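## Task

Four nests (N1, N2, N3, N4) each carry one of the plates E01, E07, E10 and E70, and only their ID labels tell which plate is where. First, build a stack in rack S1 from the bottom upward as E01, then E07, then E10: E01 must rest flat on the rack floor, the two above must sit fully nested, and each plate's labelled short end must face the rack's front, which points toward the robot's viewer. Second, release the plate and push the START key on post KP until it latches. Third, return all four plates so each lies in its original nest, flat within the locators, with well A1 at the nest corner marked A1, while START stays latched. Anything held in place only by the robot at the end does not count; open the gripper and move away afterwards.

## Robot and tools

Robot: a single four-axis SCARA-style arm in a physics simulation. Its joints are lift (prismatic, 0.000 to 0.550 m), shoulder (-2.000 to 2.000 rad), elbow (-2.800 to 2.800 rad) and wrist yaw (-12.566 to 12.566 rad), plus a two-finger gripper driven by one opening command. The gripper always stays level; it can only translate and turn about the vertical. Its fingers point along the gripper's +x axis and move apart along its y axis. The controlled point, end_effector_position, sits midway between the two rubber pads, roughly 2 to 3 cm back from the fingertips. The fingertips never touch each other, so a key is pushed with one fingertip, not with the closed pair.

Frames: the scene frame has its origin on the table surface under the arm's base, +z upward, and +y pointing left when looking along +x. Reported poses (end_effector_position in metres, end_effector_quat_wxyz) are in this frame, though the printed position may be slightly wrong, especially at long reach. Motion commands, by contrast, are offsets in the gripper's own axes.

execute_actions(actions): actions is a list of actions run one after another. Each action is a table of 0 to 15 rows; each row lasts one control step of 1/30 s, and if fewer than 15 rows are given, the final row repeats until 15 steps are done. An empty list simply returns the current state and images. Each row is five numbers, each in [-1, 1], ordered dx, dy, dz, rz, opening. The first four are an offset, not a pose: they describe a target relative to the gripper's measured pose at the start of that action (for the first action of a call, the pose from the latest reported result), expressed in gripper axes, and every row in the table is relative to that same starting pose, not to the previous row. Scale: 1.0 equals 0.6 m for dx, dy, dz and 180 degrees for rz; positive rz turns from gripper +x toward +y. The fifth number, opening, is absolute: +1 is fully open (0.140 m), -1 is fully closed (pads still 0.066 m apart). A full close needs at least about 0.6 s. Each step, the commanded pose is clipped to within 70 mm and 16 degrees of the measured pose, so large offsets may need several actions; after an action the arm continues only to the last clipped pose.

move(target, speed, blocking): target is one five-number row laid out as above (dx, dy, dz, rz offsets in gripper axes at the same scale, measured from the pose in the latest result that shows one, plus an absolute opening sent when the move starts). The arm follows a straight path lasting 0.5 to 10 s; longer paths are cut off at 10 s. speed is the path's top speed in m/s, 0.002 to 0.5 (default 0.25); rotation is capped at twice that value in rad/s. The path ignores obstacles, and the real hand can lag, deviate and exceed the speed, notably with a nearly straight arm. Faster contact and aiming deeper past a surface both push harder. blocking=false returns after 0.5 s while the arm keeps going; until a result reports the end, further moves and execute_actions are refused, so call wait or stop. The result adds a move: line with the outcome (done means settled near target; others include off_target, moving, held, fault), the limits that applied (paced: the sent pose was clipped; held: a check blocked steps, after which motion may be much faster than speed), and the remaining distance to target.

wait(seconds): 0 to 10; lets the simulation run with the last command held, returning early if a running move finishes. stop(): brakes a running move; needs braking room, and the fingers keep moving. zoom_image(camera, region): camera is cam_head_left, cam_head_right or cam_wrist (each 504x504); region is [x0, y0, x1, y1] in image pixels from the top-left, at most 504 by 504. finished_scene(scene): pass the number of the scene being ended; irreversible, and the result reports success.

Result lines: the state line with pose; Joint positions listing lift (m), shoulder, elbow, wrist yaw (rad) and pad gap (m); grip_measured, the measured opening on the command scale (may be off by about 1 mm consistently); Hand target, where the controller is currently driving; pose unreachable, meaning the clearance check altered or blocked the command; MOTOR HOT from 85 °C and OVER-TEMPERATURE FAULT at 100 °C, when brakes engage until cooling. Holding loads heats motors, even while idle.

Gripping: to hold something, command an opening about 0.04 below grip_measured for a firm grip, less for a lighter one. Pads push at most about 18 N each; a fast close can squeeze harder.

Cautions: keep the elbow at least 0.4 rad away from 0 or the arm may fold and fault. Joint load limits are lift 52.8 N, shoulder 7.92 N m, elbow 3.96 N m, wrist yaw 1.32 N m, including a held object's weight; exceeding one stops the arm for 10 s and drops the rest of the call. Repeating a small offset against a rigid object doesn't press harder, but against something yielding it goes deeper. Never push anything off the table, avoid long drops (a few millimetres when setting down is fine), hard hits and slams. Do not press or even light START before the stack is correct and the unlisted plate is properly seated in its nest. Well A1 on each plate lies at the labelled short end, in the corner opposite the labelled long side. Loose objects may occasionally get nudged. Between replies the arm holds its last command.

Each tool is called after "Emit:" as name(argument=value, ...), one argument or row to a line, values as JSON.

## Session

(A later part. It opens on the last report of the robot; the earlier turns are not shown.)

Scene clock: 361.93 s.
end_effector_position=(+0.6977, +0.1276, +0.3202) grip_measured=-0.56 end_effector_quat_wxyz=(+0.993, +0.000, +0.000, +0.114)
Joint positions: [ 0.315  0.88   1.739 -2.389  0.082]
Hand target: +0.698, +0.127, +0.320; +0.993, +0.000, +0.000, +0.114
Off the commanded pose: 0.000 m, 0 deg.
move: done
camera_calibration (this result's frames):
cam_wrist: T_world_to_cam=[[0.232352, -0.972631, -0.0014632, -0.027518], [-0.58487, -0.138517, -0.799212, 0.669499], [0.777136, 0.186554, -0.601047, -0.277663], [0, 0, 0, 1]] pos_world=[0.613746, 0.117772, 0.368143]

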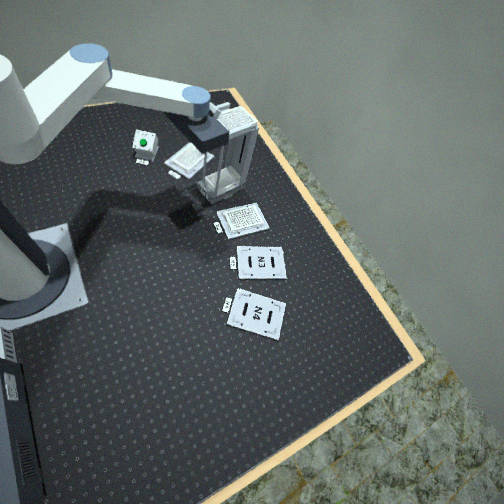

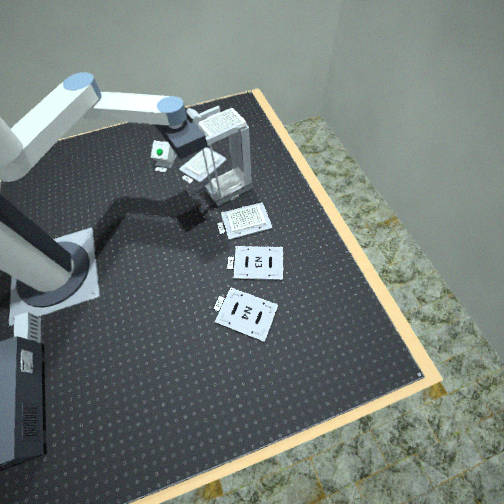

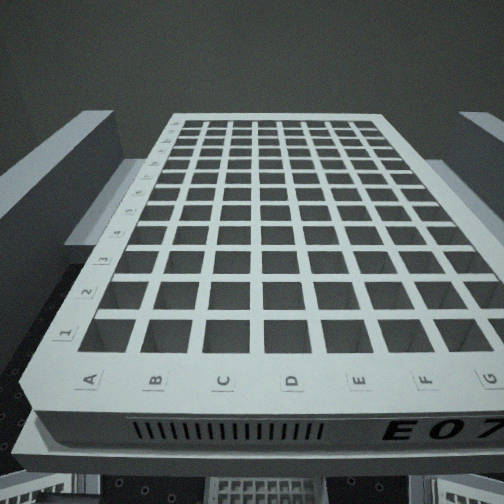

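Emit:
move(
  target=[0.0002, -0.0005, -0.045, -0.0002, -0.6],
  speed=0.04,
)

Emit:
zoom_image(
  camera="cam_wrist",
  region=[110, 60, 290, 180],
)

Emit:
zoom_image(
  camera="cam_wrist",
  region=[280, 60, 460, 180],
)

Scene clock: 367.63 s.
end_effector_position=(+0.6978, +0.1274, +0.2932) grip_measured=-0.56 end_effector_quat_wxyz=(+0.993, +0.000, +0.000, +0.114)
Joint positions: [ 0.288  0.879  1.739 -2.389  0.082]
Hand target: +0.698, +0.127, +0.293; +0.993, +0.000, +0.000, +0.114
Off the commanded pose: 0.000 m, 0 deg.
move: done
camera_calibration (this result's frames):
cam_wrist: T_world_to_cam=[[0.231995, -0.972716, -0.0014632, -0.0275321], [-0.584921, -0.138303, -0.799212, 0.647924], [0.777204, 0.186269, -0.601047, -0.294016], [0, 0, 0, 1]] pos_world=[0.613881, 0.117595, 0.341071]

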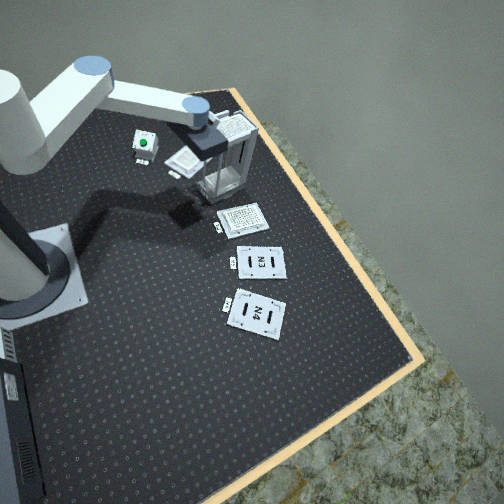

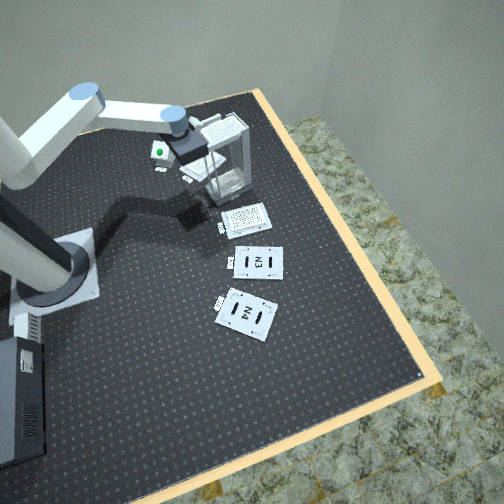

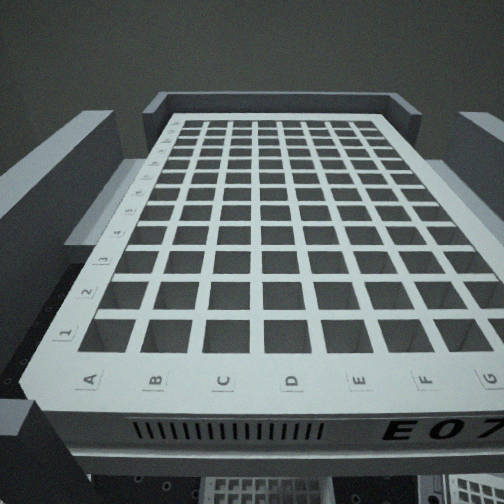

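Region (110, 60, 290, 180) of cam_wrist's 504x504 image, scaled by 2.800, with more detail than that image has.

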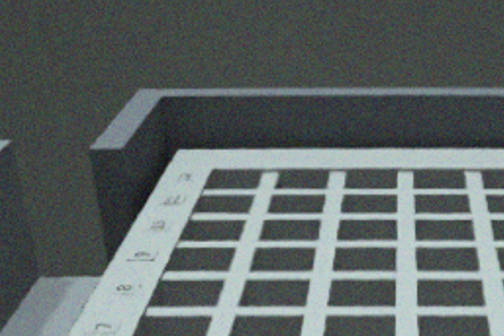

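Region (280, 60, 460, 180) of cam_wrist's 504x504 image, scaled by 2.800, with more detail than that image has.

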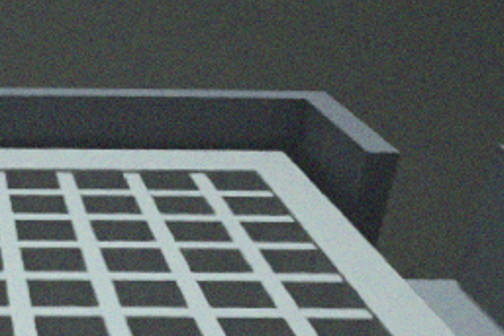

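Emit:
move(
  target=[0, 0, -0.3503, 0, -0.6],
  speed=0.2,
)

Emit:
execute_actions(
  actions=[
    [[0,0,-0.0025,0,-0.6]],
    [[0,0,-0.0025,0,-0.6]],
    [[0,0,-0.0017,0,-0.6]],
    [[0,0,-0.0017,0,-0.6]],
  ],
)

Emit:
zoom_image(
  camera="cam_wrist",
  region=[40, 400, 300, 504],
)

Scene clock: 372.00 s.
end_effector_position=(+0.6978, +0.1274, +0.0829) grip_measured=-0.56 end_effector_quat_wxyz=(+0.993, +0.000, +0.000, +0.114)
Joint positions: [ 0.078  0.879  1.739 -2.389  0.082]
Hand target: +0.698, +0.127, +0.083; +0.993, +0.000, +0.000, +0.114
Off the commanded pose: 0.000 m, 0 deg.
move: done
camera_calibration (this result's frames):
cam_wrist: T_world_to_cam=[[0.231933, -0.972731, -0.0014632, -0.0278165], [-0.584929, -0.138266, -0.799212, 0.479885], [0.777216, 0.18622, -0.601047, -0.420382], [0, 0, 0, 1]] pos_world=[0.613878, 0.117577, 0.130819]

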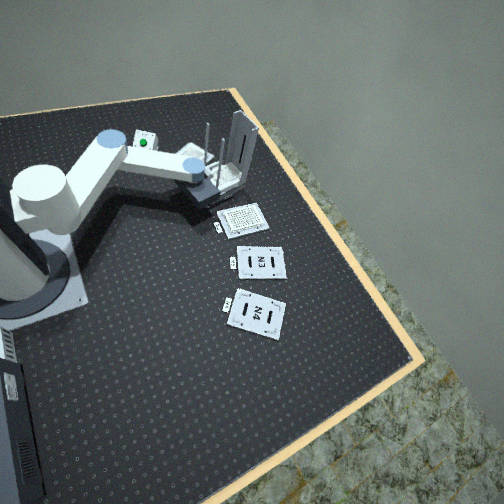

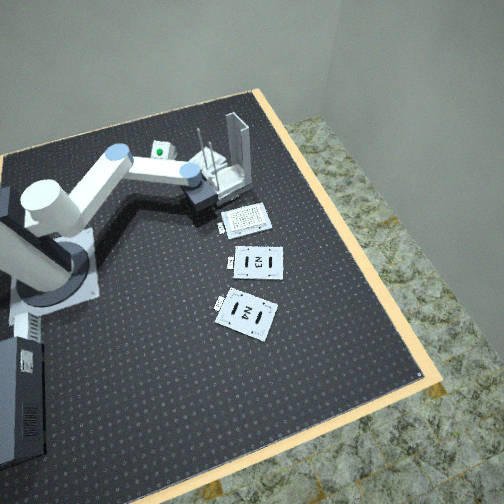

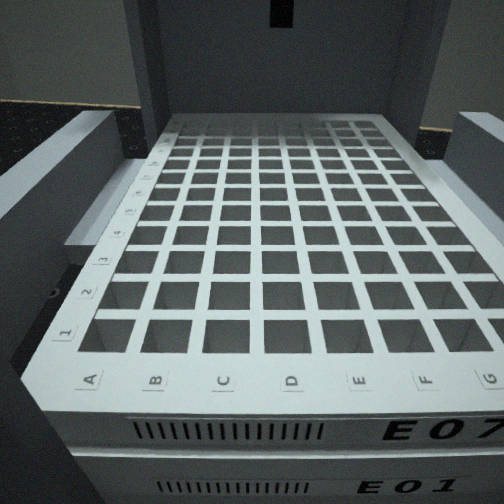

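Scene clock: 374.00 s.
end_effector_position=(+0.6978, +0.1274, +0.0776) grip_measured=-0.56 end_effector_quat_wxyz=(+0.993, +0.000, +0.000, +0.114)
Joint positions: [ 0.073  0.879  1.739 -2.389  0.082]
Hand target: +0.698, +0.127, +0.078; +0.993, +0.000, +0.000, +0.114
Off the commanded pose: 0.000 m, 0 deg.
camera_calibration (this result's frames):
cam_wrist: T_world_to_cam=[[0.231926, -0.972732, -0.0014632, -0.0278215], [-0.58493, -0.138261, -0.799212, 0.47563], [0.777217, 0.186214, -0.601047, -0.423581], [0, 0, 0, 1]] pos_world=[0.613877, 0.117575, 0.125496]

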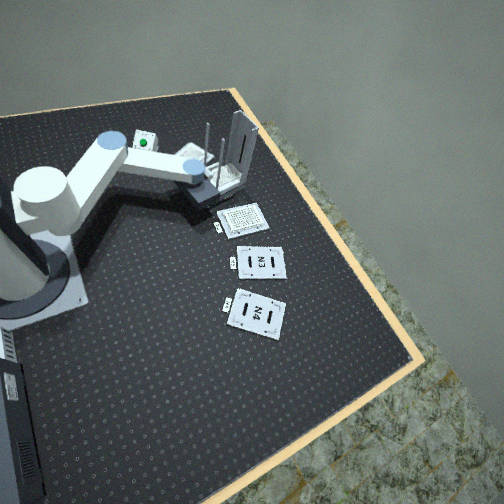

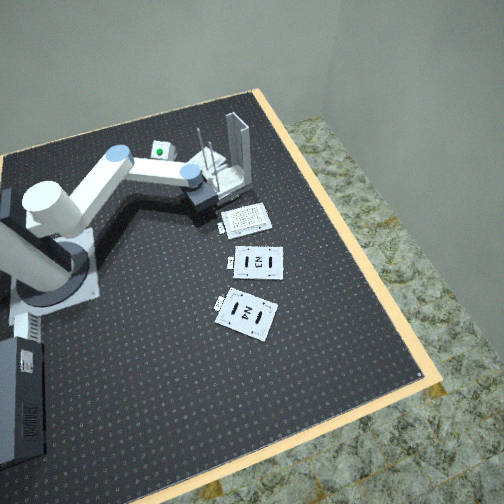

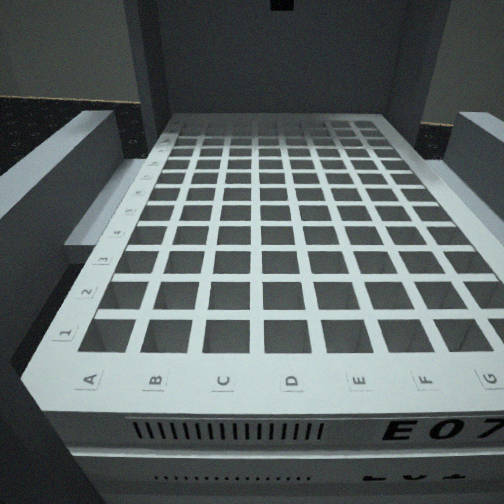

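Region (40, 400, 300, 504) of cam_wrist's 504x504 image, scaled by 1.938, with more detail than that image has; it fills the top 202 rows of this view, and the rest is white.

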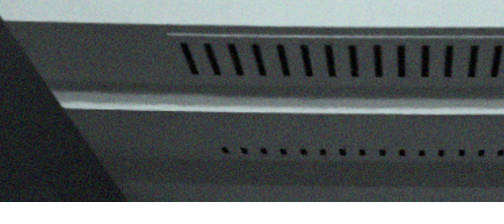

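Emit:
execute_actions(
  actions=[
    [[0,0,-0.0017,0,-0.6]],
    [[0,0,-0.0017,0,-0.6]],
  ],
)

Emit:
zoom_image(
  camera="cam_wrist",
  region=[40, 400, 300, 504],
)

Scene clock: 377.47 s.
end_effector_position=(+0.6978, +0.1274, +0.0768) grip_measured=-0.56 end_effector_quat_wxyz=(+0.993, +0.000, +0.000, +0.114)
Joint positions: [ 0.072  0.879  1.739 -2.389  0.082]
Hand target: +0.698, +0.127, +0.076; +0.993, +0.000, +0.000, +0.114
Off the commanded pose: 0.001 m, 0 deg.
camera_calibration (this result's frames):
cam_wrist: T_world_to_cam=[[0.232, -0.972715, -0.0014632, -0.0278721], [-0.58492, -0.138305, -0.799212, 0.474972], [0.777203, 0.186273, -0.601047, -0.424049], [0, 0, 0, 1]] pos_world=[0.613859, 0.117568, 0.124689]

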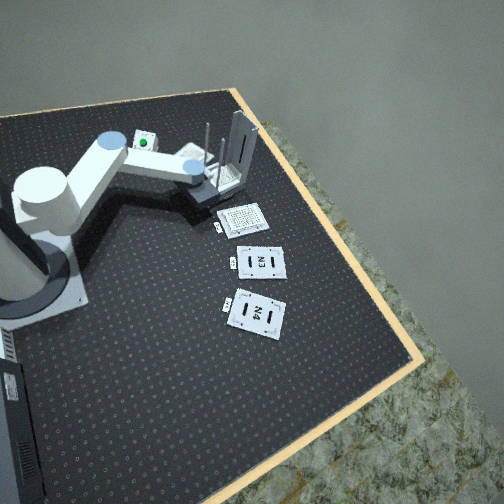

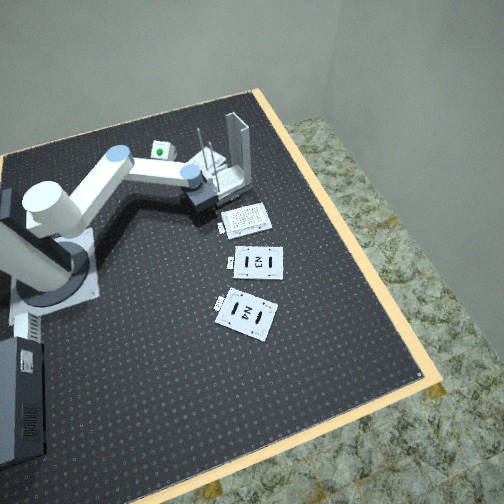

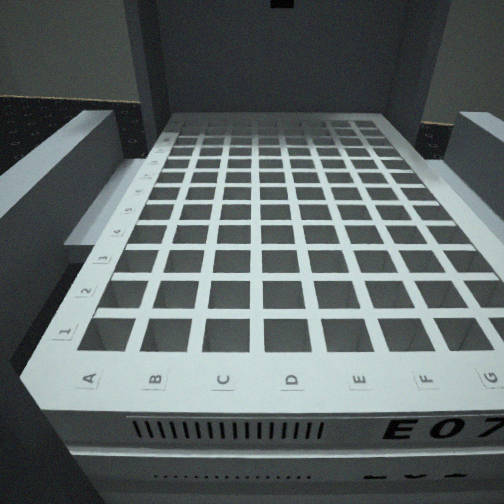

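Region (40, 400, 300, 504) of cam_wrist's 504x504 image, scaled by 1.938, with more detail than that image has; it fills the top 202 rows of this view, and the rest is white.

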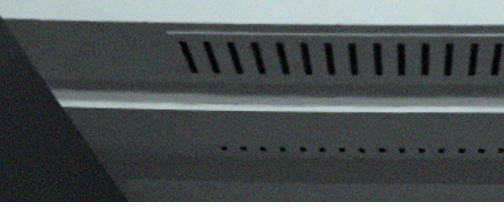

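Emit:
execute_actions(
  actions=[
    [[0,0,0.0005,0,-0.55],[0,0,0.0005,0,-0.52],[0,0,0.0005,0,-0.48],[0,0,0.0005,0,-0.42],[0,0,0.0005,0,-0.36],[0,0,0.0005,0,-0.3],[0,0,0.0005,0,-0.2],[0,0,0.0005,0,-0.1],[0,0,0.0005,0,0.0]],
  ],
)

Emit:
move(
  target=[-0.17, 0, 0, 0, 0.0],
  speed=0.25,
)

Scene clock: 380.33 s.
end_effector_position=(+0.6978, +0.1274, +0.0771) grip_measured=+0.00 end_effector_quat_wxyz=(+0.993, +0.000, +0.000, +0.114)
Joint positions: [ 0.072  0.879  1.739 -2.389  0.103]
Hand target: +0.698, +0.127, +0.077; +0.993, +0.000, +0.000, +0.114
Off the commanded pose: 0.000 m, 0 deg.
camera_calibration (this result's frames):
cam_wrist: T_world_to_cam=[[0.231998, -0.972715, -0.0014632, -0.0278702], [-0.58492, -0.138305, -0.799212, 0.475259], [0.777203, 0.186272, -0.601047, -0.423835], [0, 0, 0, 1]] pos_world=[0.61386, 0.117569, 0.125047]

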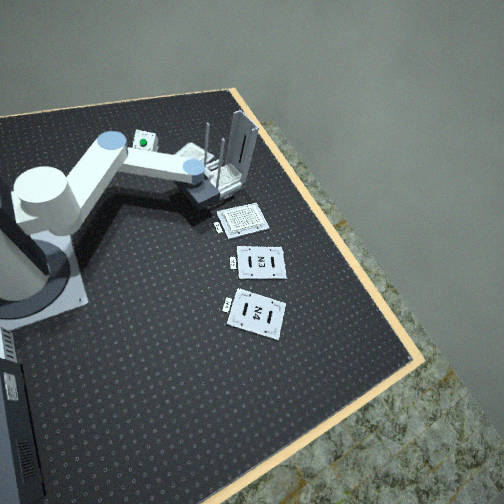

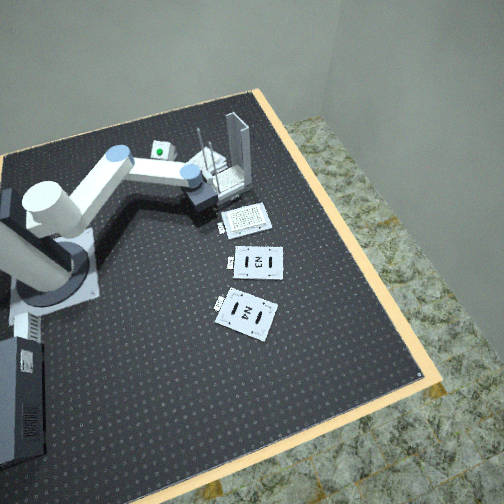

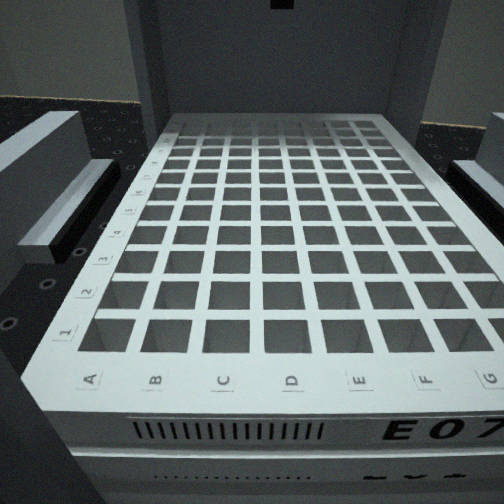

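Scene clock: 381.17 s.
end_effector_position=(+0.5984, +0.1042, +0.0771) grip_measured=+0.00 end_effector_quat_wxyz=(+0.993, +0.000, +0.000, +0.114)
Joint positions: [ 0.072  1.105  1.203 -2.079  0.103]
Hand target: +0.598, +0.104, +0.077; +0.993, +0.000, +0.000, +0.114
Off the commanded pose: 0.000 m, 0 deg.
move: done
camera_calibration (this result's frames):
cam_wrist: T_world_to_cam=[[0.231685, -0.97279, -0.0014632, -0.0271879], [-0.584965, -0.138117, -0.799212, 0.413907], [0.777263, 0.186022, -0.601047, -0.342269], [0, 0, 0, 1]] pos_world=[0.514453, 0.0943888, 0.12504]

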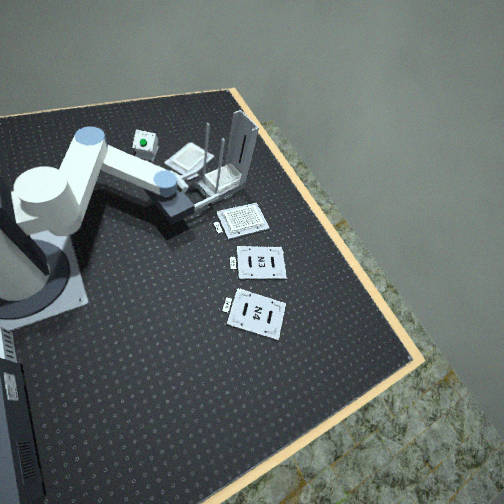

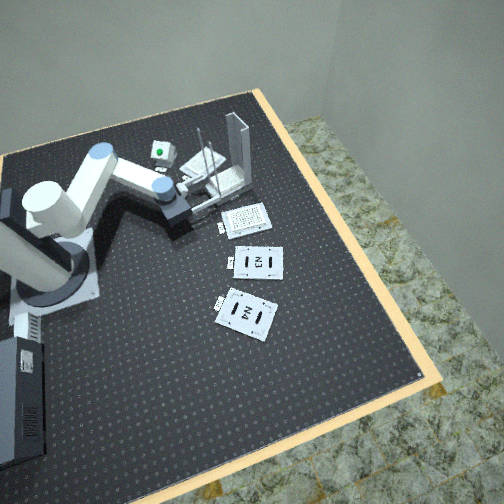

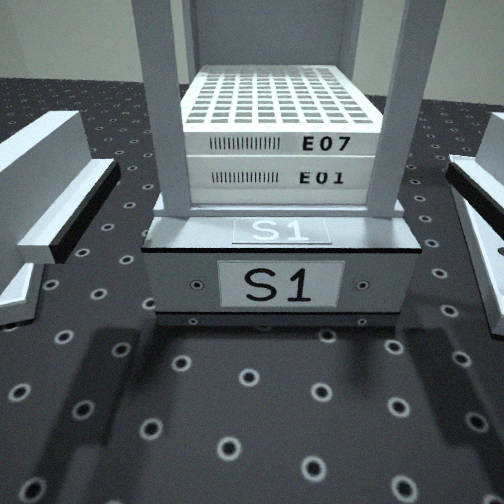

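Emit:
move(
  target=[-0.0271, -0.2319, -0.0202, -0.0903, 0.0],
  speed=0.3,
)

Scene clock: 401.83 s.
end_effector_position=(+0.6141, -0.0351, +0.0650) grip_measured=+0.00 end_effector_quat_wxyz=(+1.000, +0.000, +0.000, -0.028)
Joint positions: [ 0.06   0.759  1.224 -2.038  0.103]
Hand target: +0.614, -0.035, +0.065; +1.000, +0.000, +0.000, -0.028
Off the commanded pose: 0.000 m, 0 deg.
move: done
camera_calibration (this result's frames):
cam_wrist: T_world_to_cam=[[-0.0500913, -0.998744, -0.0014632, 0.00582191], [-0.600235, 0.0312752, -0.799212, 0.409496], [0.798254, -0.0391553, -0.601047, -0.35662], [0, 0, 0, 1]] pos_world=[0.530759, -0.0209561, 0.112937]

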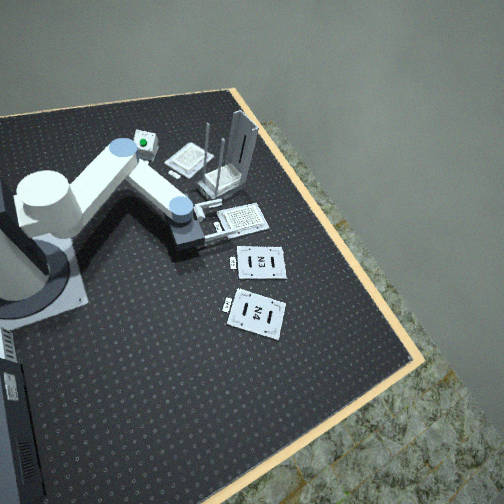

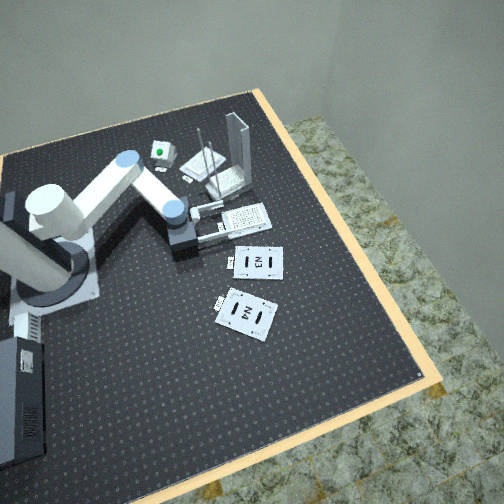

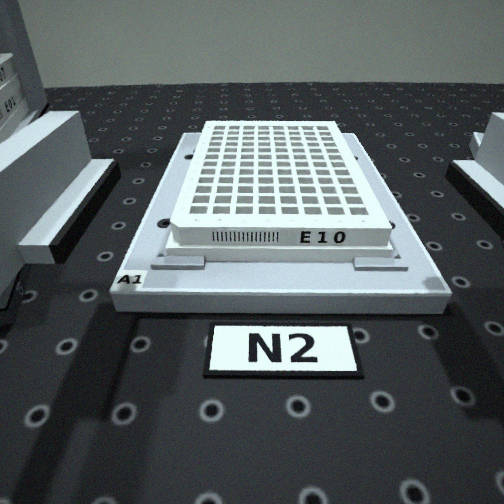

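Emit:
zoom_image(
  camera="cam_wrist",
  region=[140, 110, 420, 280],
)

Region (140, 110, 420, 280) of cam_wrist's 504x504 image, scaled by 1.800, with more detail than that image has; it fills the top 306 rows of this view, and the rest is white.

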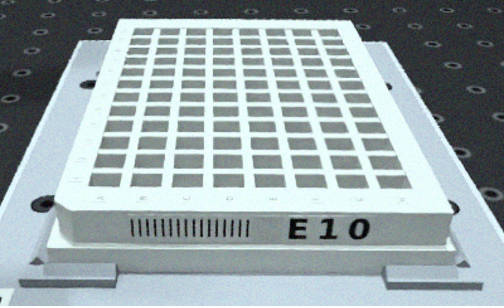

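Emit:
move(
  target=[0.1482, -0.0015, -0.051, -0.0017, 0.0],
  speed=0.15,
)

Emit:
zoom_image(
  camera="cam_wrist",
  region=[0, 400, 160, 504],
)

Emit:
zoom_image(
  camera="cam_wrist",
  region=[160, 100, 400, 160],
)

Scene clock: 414.27 s.
end_effector_position=(+0.7029, -0.0409, +0.0344) grip_measured=+0.00 end_effector_quat_wxyz=(+1.000, +0.000, +0.000, -0.030)
Joint positions: [ 0.029  0.575  1.688 -2.324  0.103]
Hand target: +0.703, -0.041, +0.034; +1.000, +0.000, +0.000, -0.030
Off the commanded pose: 0.000 m, 0 deg.
move: done
camera_calibration (this result's frames):
cam_wrist: T_world_to_cam=[[-0.0551121, -0.998479, -0.0014632, 0.00799942], [-0.60007, 0.0342927, -0.799212, 0.438472], [0.798047, -0.0431682, -0.601047, -0.446163], [0, 0, 0, 1]] pos_world=[0.619614, -0.0263092, 0.0822785]

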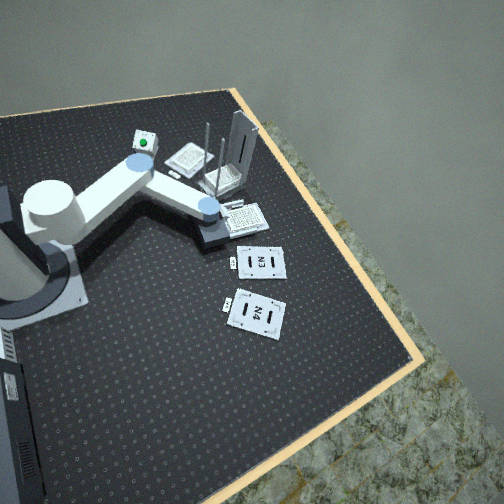

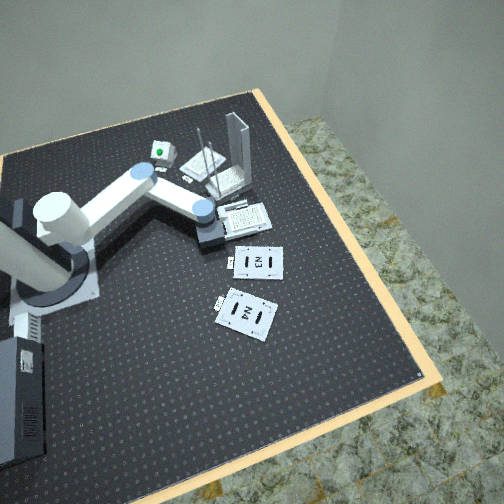

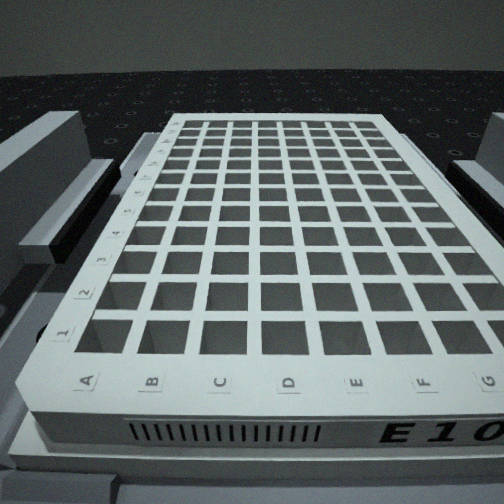

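Region (0, 400, 160, 504) of cam_wrist's 504x504 image, scaled by 3.150, with more detail than that image has; it fills the top 328 rows of this view, and the rest is white.

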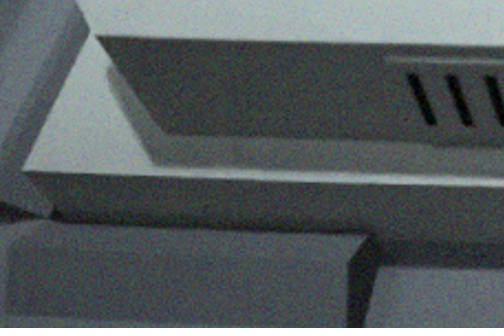

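Region (160, 100, 400, 160) of cam_wrist's 504x504 image, scaled by 2.100, with more detail than that image has; it fills the top 126 rows of this view, and the rest is white.

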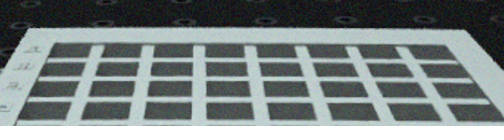

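Emit:
execute_actions(
  actions=[
    [[-0.0005,0.0002,0,-0.0017,-0.5]],
    [[0,0,0,0,-0.52],[0,0,0,0,-0.53],[0,0,0,0,-0.54],[0,0,0,0,-0.55],[0,0,0,0,-0.56],[0,0,0,0,-0.57],[0,0,0,0,-0.58],[0,0,0,0,-0.59],[0,0,0,0,-0.60]],
  ],
)

Emit:
zoom_image(
  camera="cam_wrist",
  region=[0, 400, 160, 504],
)

Emit:
zoom_image(
  camera="cam_wrist",
  region=[160, 100, 400, 160],
)

Scene clock: 420.77 s.
end_effector_position=(+0.7026, -0.0407, +0.0344) grip_measured=-0.56 end_effector_quat_wxyz=(+0.999, +0.000, +0.000, -0.033)
Joint positions: [ 0.029  0.578  1.686 -2.33   0.082]
Hand target: +0.703, -0.041, +0.034; +0.999, +0.000, +0.000, -0.033
Off the commanded pose: 0.000 m, 0 deg.
camera_calibration (this result's frames):
cam_wrist: T_world_to_cam=[[-0.0600985, -0.998191, -0.0014632, 0.0117024], [-0.599891, 0.0372894, -0.799212, 0.4383], [0.797821, -0.0471537, -0.601047, -0.445943], [0, 0, 0, 1]] pos_world=[0.619419, -0.0256906, 0.0822794]

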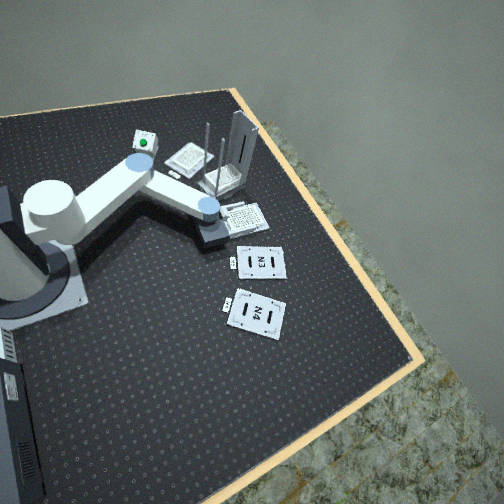

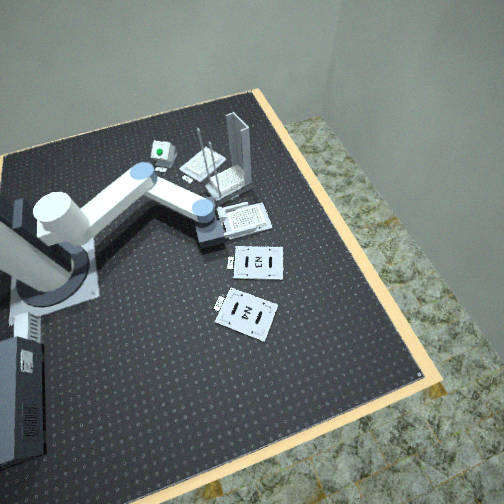

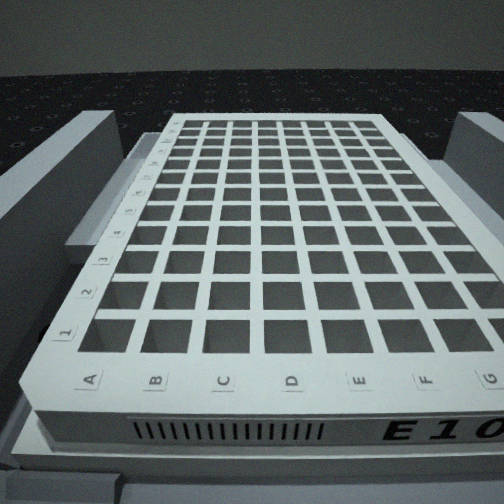

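Region (0, 400, 160, 504) of cam_wrist's 504x504 image, scaled by 3.150, with more detail than that image has; it fills the top 328 rows of this view, and the rest is white.

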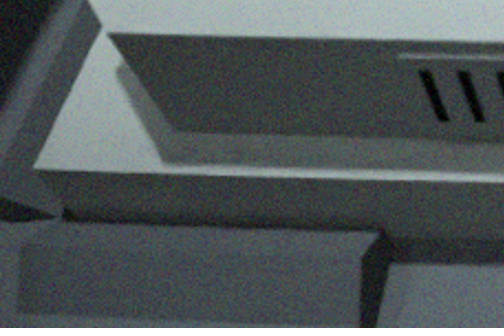

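Region (160, 100, 400, 160) of cam_wrist's 504x504 image, scaled by 2.100, with more detail than that image has; it fills the top 126 rows of this view, and the rest is white.

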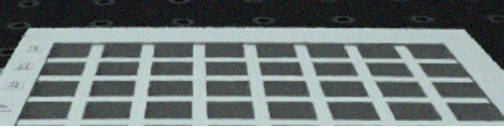

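Emit:
move(
  target=[0, 0, 0.03, 0, -0.6],
  speed=0.08,
)

Emit:
move(
  target=[0.0341, 0.0797, 0.4543, 0.09357, -0.6],
  speed=0.3,
)

Scene clock: 431.17 s.
end_effector_position=(+0.7026, -0.0407, +0.0524) grip_measured=-0.56 end_effector_quat_wxyz=(+0.999, +0.000, +0.000, -0.033)
Joint positions: [ 0.047  0.578  1.686 -2.33   0.082]
Hand target: +0.703, -0.041, +0.052; +0.999, +0.000, +0.000, -0.033
Off the commanded pose: 0.000 m, 0 deg.
move: done
camera_calibration (this result's frames):
cam_wrist: T_world_to_cam=[[-0.0600908, -0.998192, -0.0014632, 0.0117258], [-0.599891, 0.0372848, -0.799212, 0.452724], [0.797822, -0.0471475, -0.601047, -0.435097], [0, 0, 0, 1]] pos_world=[0.61942, -0.0256889, 0.100326]

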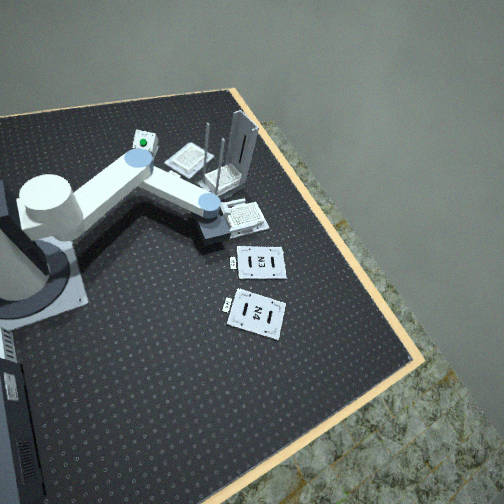

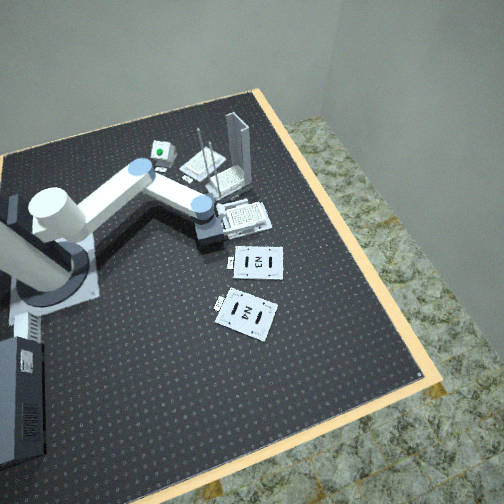

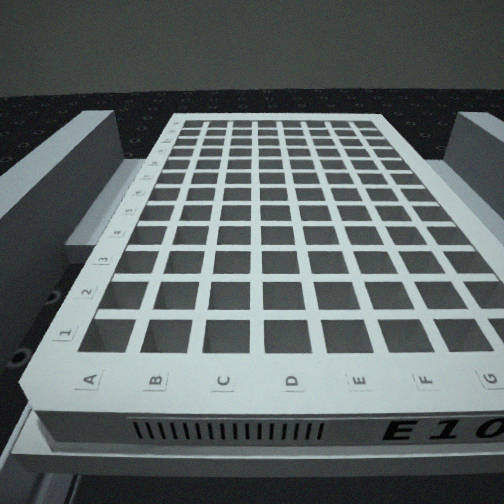

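Scene clock: 432.57 s.
end_effector_position=(+0.7261, +0.0058, +0.3251) grip_measured=-0.56 end_effector_quat_wxyz=(+0.993, +0.000, +0.000, +0.114)
Joint positions: [ 0.32   0.527  1.848 -2.145  0.082]
Hand target: +0.726, +0.006, +0.325; +0.993, +0.000, +0.000, +0.114
Off the commanded pose: 0.000 m, 0 deg.
move: done
camera_calibration (this result's frames):
cam_wrist: T_world_to_cam=[[0.23202, -0.97271, -0.0014632, -0.152342], [-0.584917, -0.138318, -0.799212, 0.673142], [0.777199, 0.186289, -0.601047, -0.274202], [0, 0, 0, 1]] pos_world=[0.642188, -0.00399635, 0.372952]

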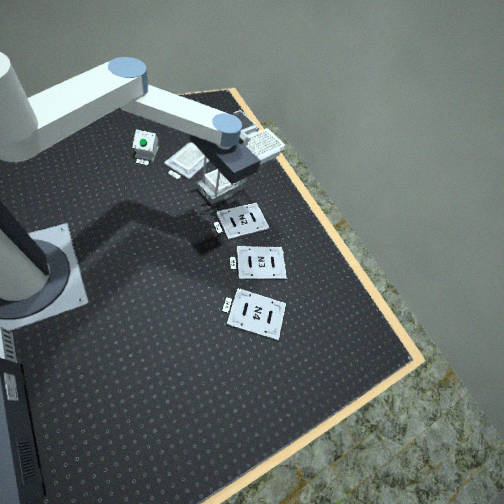

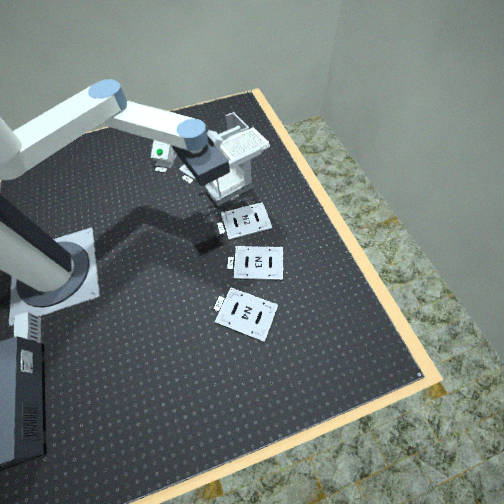

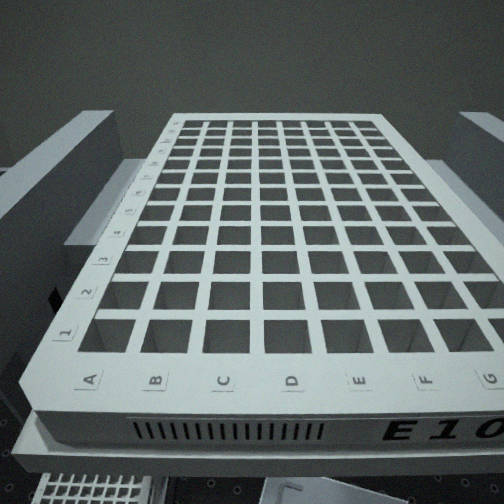

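Emit:
move(
  target=[0.00013, 0.2077, -0.008, -0.0002, -0.6],
  speed=0.25,
)

Scene clock: 437.83 s.
end_effector_position=(+0.6979, +0.1274, +0.3203) grip_measured=-0.56 end_effector_quat_wxyz=(+0.993, +0.000, +0.000, +0.114)
Joint positions: [ 0.315  0.879  1.739 -2.389  0.082]
Hand target: +0.698, +0.127, +0.320; +0.994, +0.000, +0.000, +0.114
Off the commanded pose: 0.000 m, 0 deg.
move: done
camera_calibration (this result's frames):
cam_wrist: T_world_to_cam=[[0.232094, -0.972692, -0.0014632, -0.0275876], [-0.584907, -0.138362, -0.799212, 0.6696], [0.777185, 0.186348, -0.601047, -0.277739], [0, 0, 0, 1]] pos_world=[0.613911, 0.117569, 0.368178]

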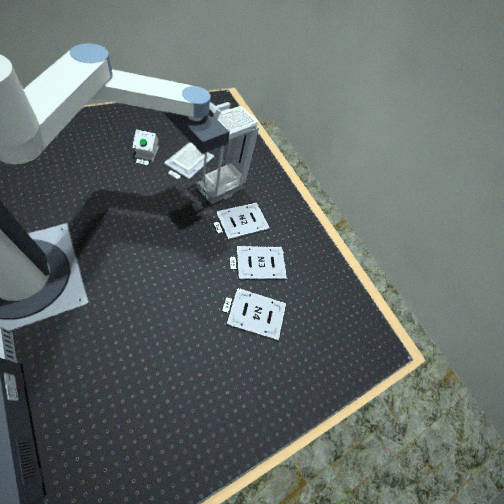

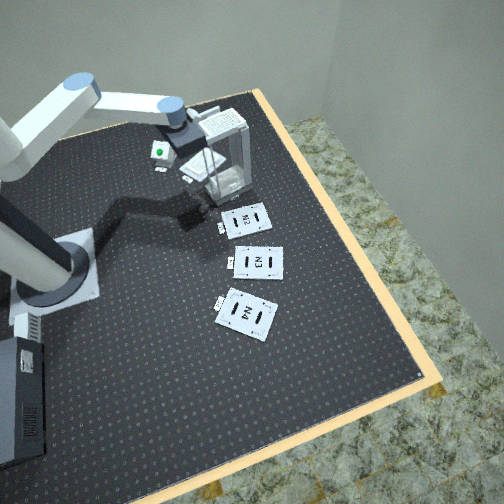

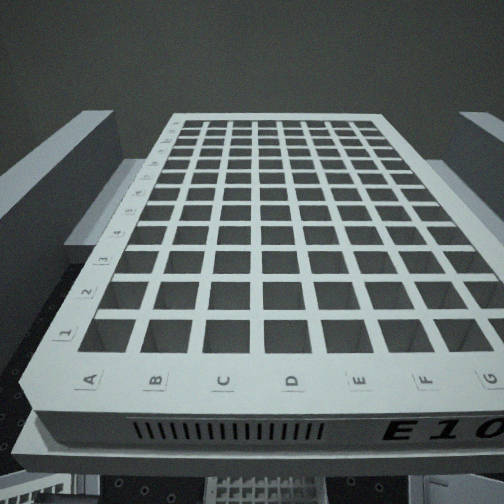

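Emit:
move(
  target=[0, 0, -0.035, 0, -0.6],
  speed=0.05,
)

Emit:
move(
  target=[0, 0, -0.339, 0, -0.6],
  speed=0.2,
)

Scene clock: 442.30 s.
end_effector_position=(+0.6979, +0.1273, +0.2992) grip_measured=-0.56 end_effector_quat_wxyz=(+0.993, +0.000, +0.000, +0.114)
Joint positions: [ 0.294  0.879  1.739 -2.389  0.082]
Hand target: +0.698, +0.127, +0.299; +0.993, +0.000, +0.000, +0.114
Off the commanded pose: 0.000 m, 0 deg.
move: done
camera_calibration (this result's frames):
cam_wrist: T_world_to_cam=[[0.231966, -0.972723, -0.0014632, -0.0275855], [-0.584925, -0.138285, -0.799212, 0.652758], [0.77721, 0.186246, -0.601047, -0.290403], [0, 0, 0, 1]] pos_world=[0.613917, 0.11752, 0.347106]

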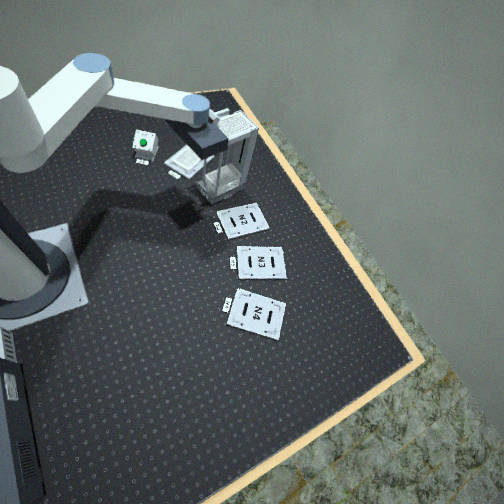

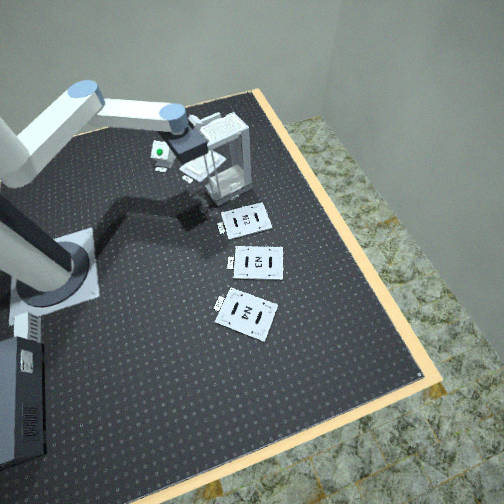

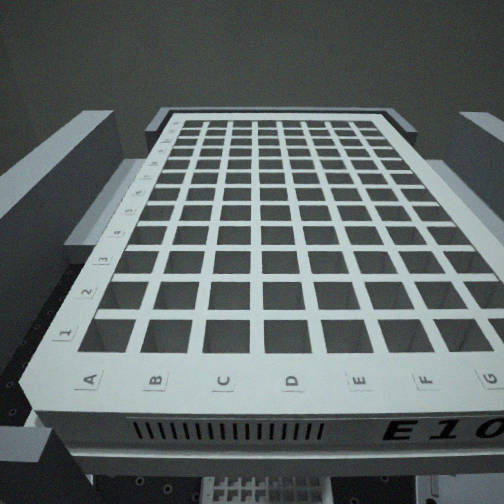

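Scene clock: 443.70 s.
end_effector_position=(+0.6979, +0.1273, +0.0957) grip_measured=-0.56 end_effector_quat_wxyz=(+0.993, +0.000, +0.000, +0.114)
Joint positions: [ 0.091  0.879  1.739 -2.389  0.082]
Hand target: +0.698, +0.127, +0.096; +0.993, +0.000, +0.000, +0.114
Off the commanded pose: 0.000 m, 0 deg.
move: done
camera_calibration (this result's frames):
cam_wrist: T_world_to_cam=[[0.231908, -0.972737, -0.0014632, -0.0278616], [-0.584933, -0.138251, -0.799212, 0.490137], [0.777221, 0.1862, -0.601047, -0.412694], [0, 0, 0, 1]] pos_world=[0.613913, 0.117503, 0.143634]

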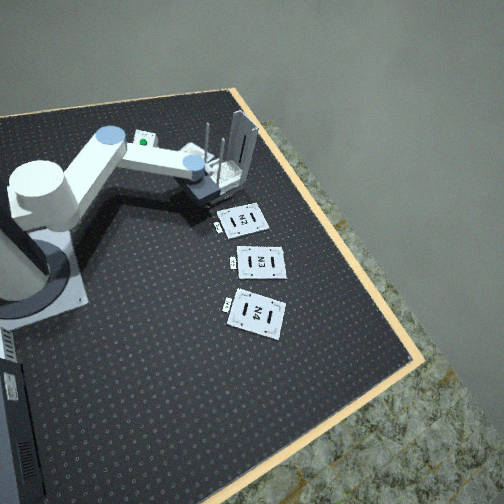

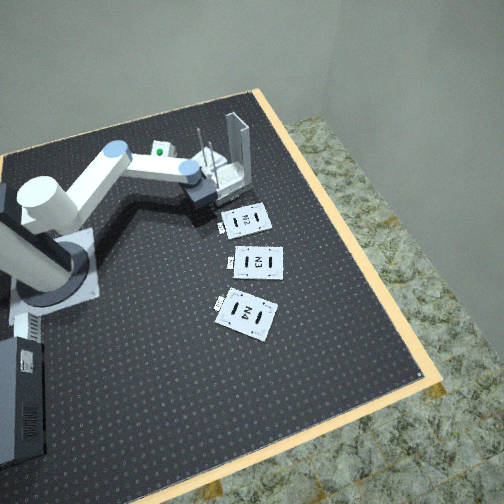

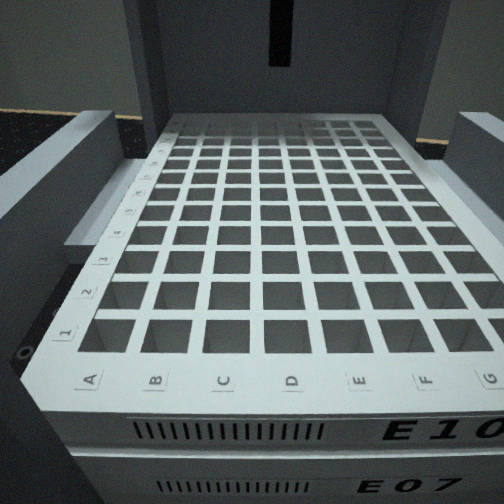

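Emit:
move(
  target=[0, 0, -0.0088, 0, -0.6],
  speed=0.01,
)

Emit:
zoom_image(
  camera="cam_wrist",
  region=[40, 400, 300, 504],
)

Scene clock: 446.40 s.
end_effector_position=(+0.6979, +0.1273, +0.0904) grip_measured=-0.56 end_effector_quat_wxyz=(+0.993, +0.000, +0.000, +0.114)
Joint positions: [ 0.085  0.879  1.739 -2.389  0.082]
Hand target: +0.698, +0.127, +0.090; +0.993, +0.000, +0.000, +0.114
Off the commanded pose: 0.000 m, 0 deg.
move: done
camera_calibration (this result's frames):
cam_wrist: T_world_to_cam=[[0.231908, -0.972737, -0.0014632, -0.0278693], [-0.584933, -0.13825, -0.799212, 0.485909], [0.777221, 0.1862, -0.601047, -0.415874], [0, 0, 0, 1]] pos_world=[0.613913, 0.117503, 0.138344]

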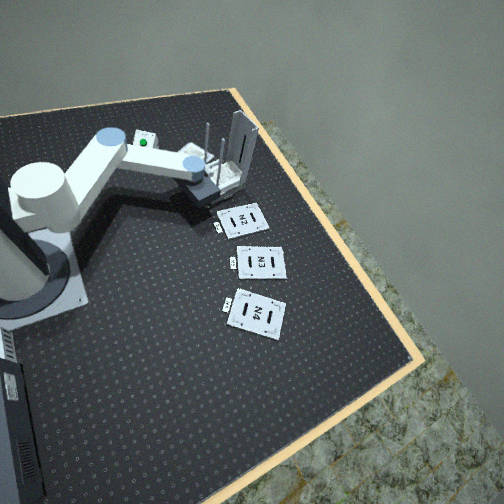

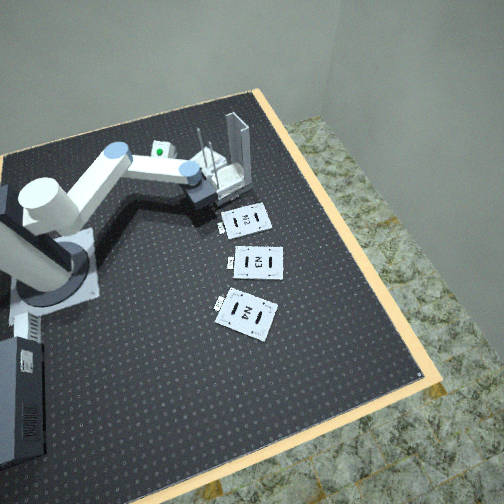

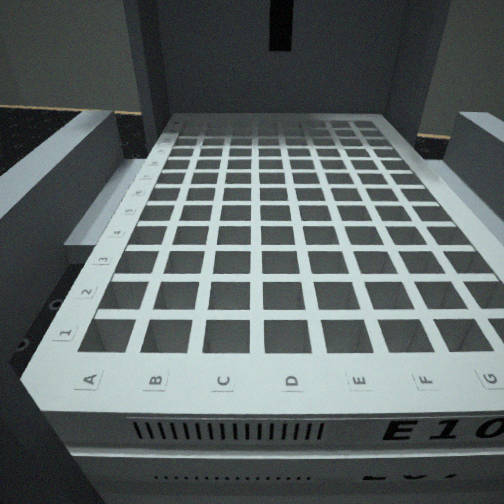

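Region (40, 400, 300, 504) of cam_wrist's 504x504 image, scaled by 1.938, with more detail than that image has; it fills the top 202 rows of this view, and the rest is white.

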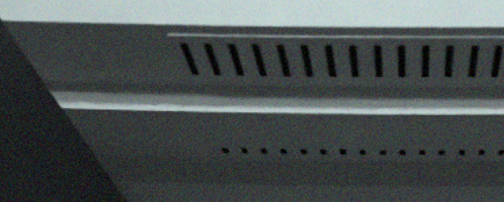

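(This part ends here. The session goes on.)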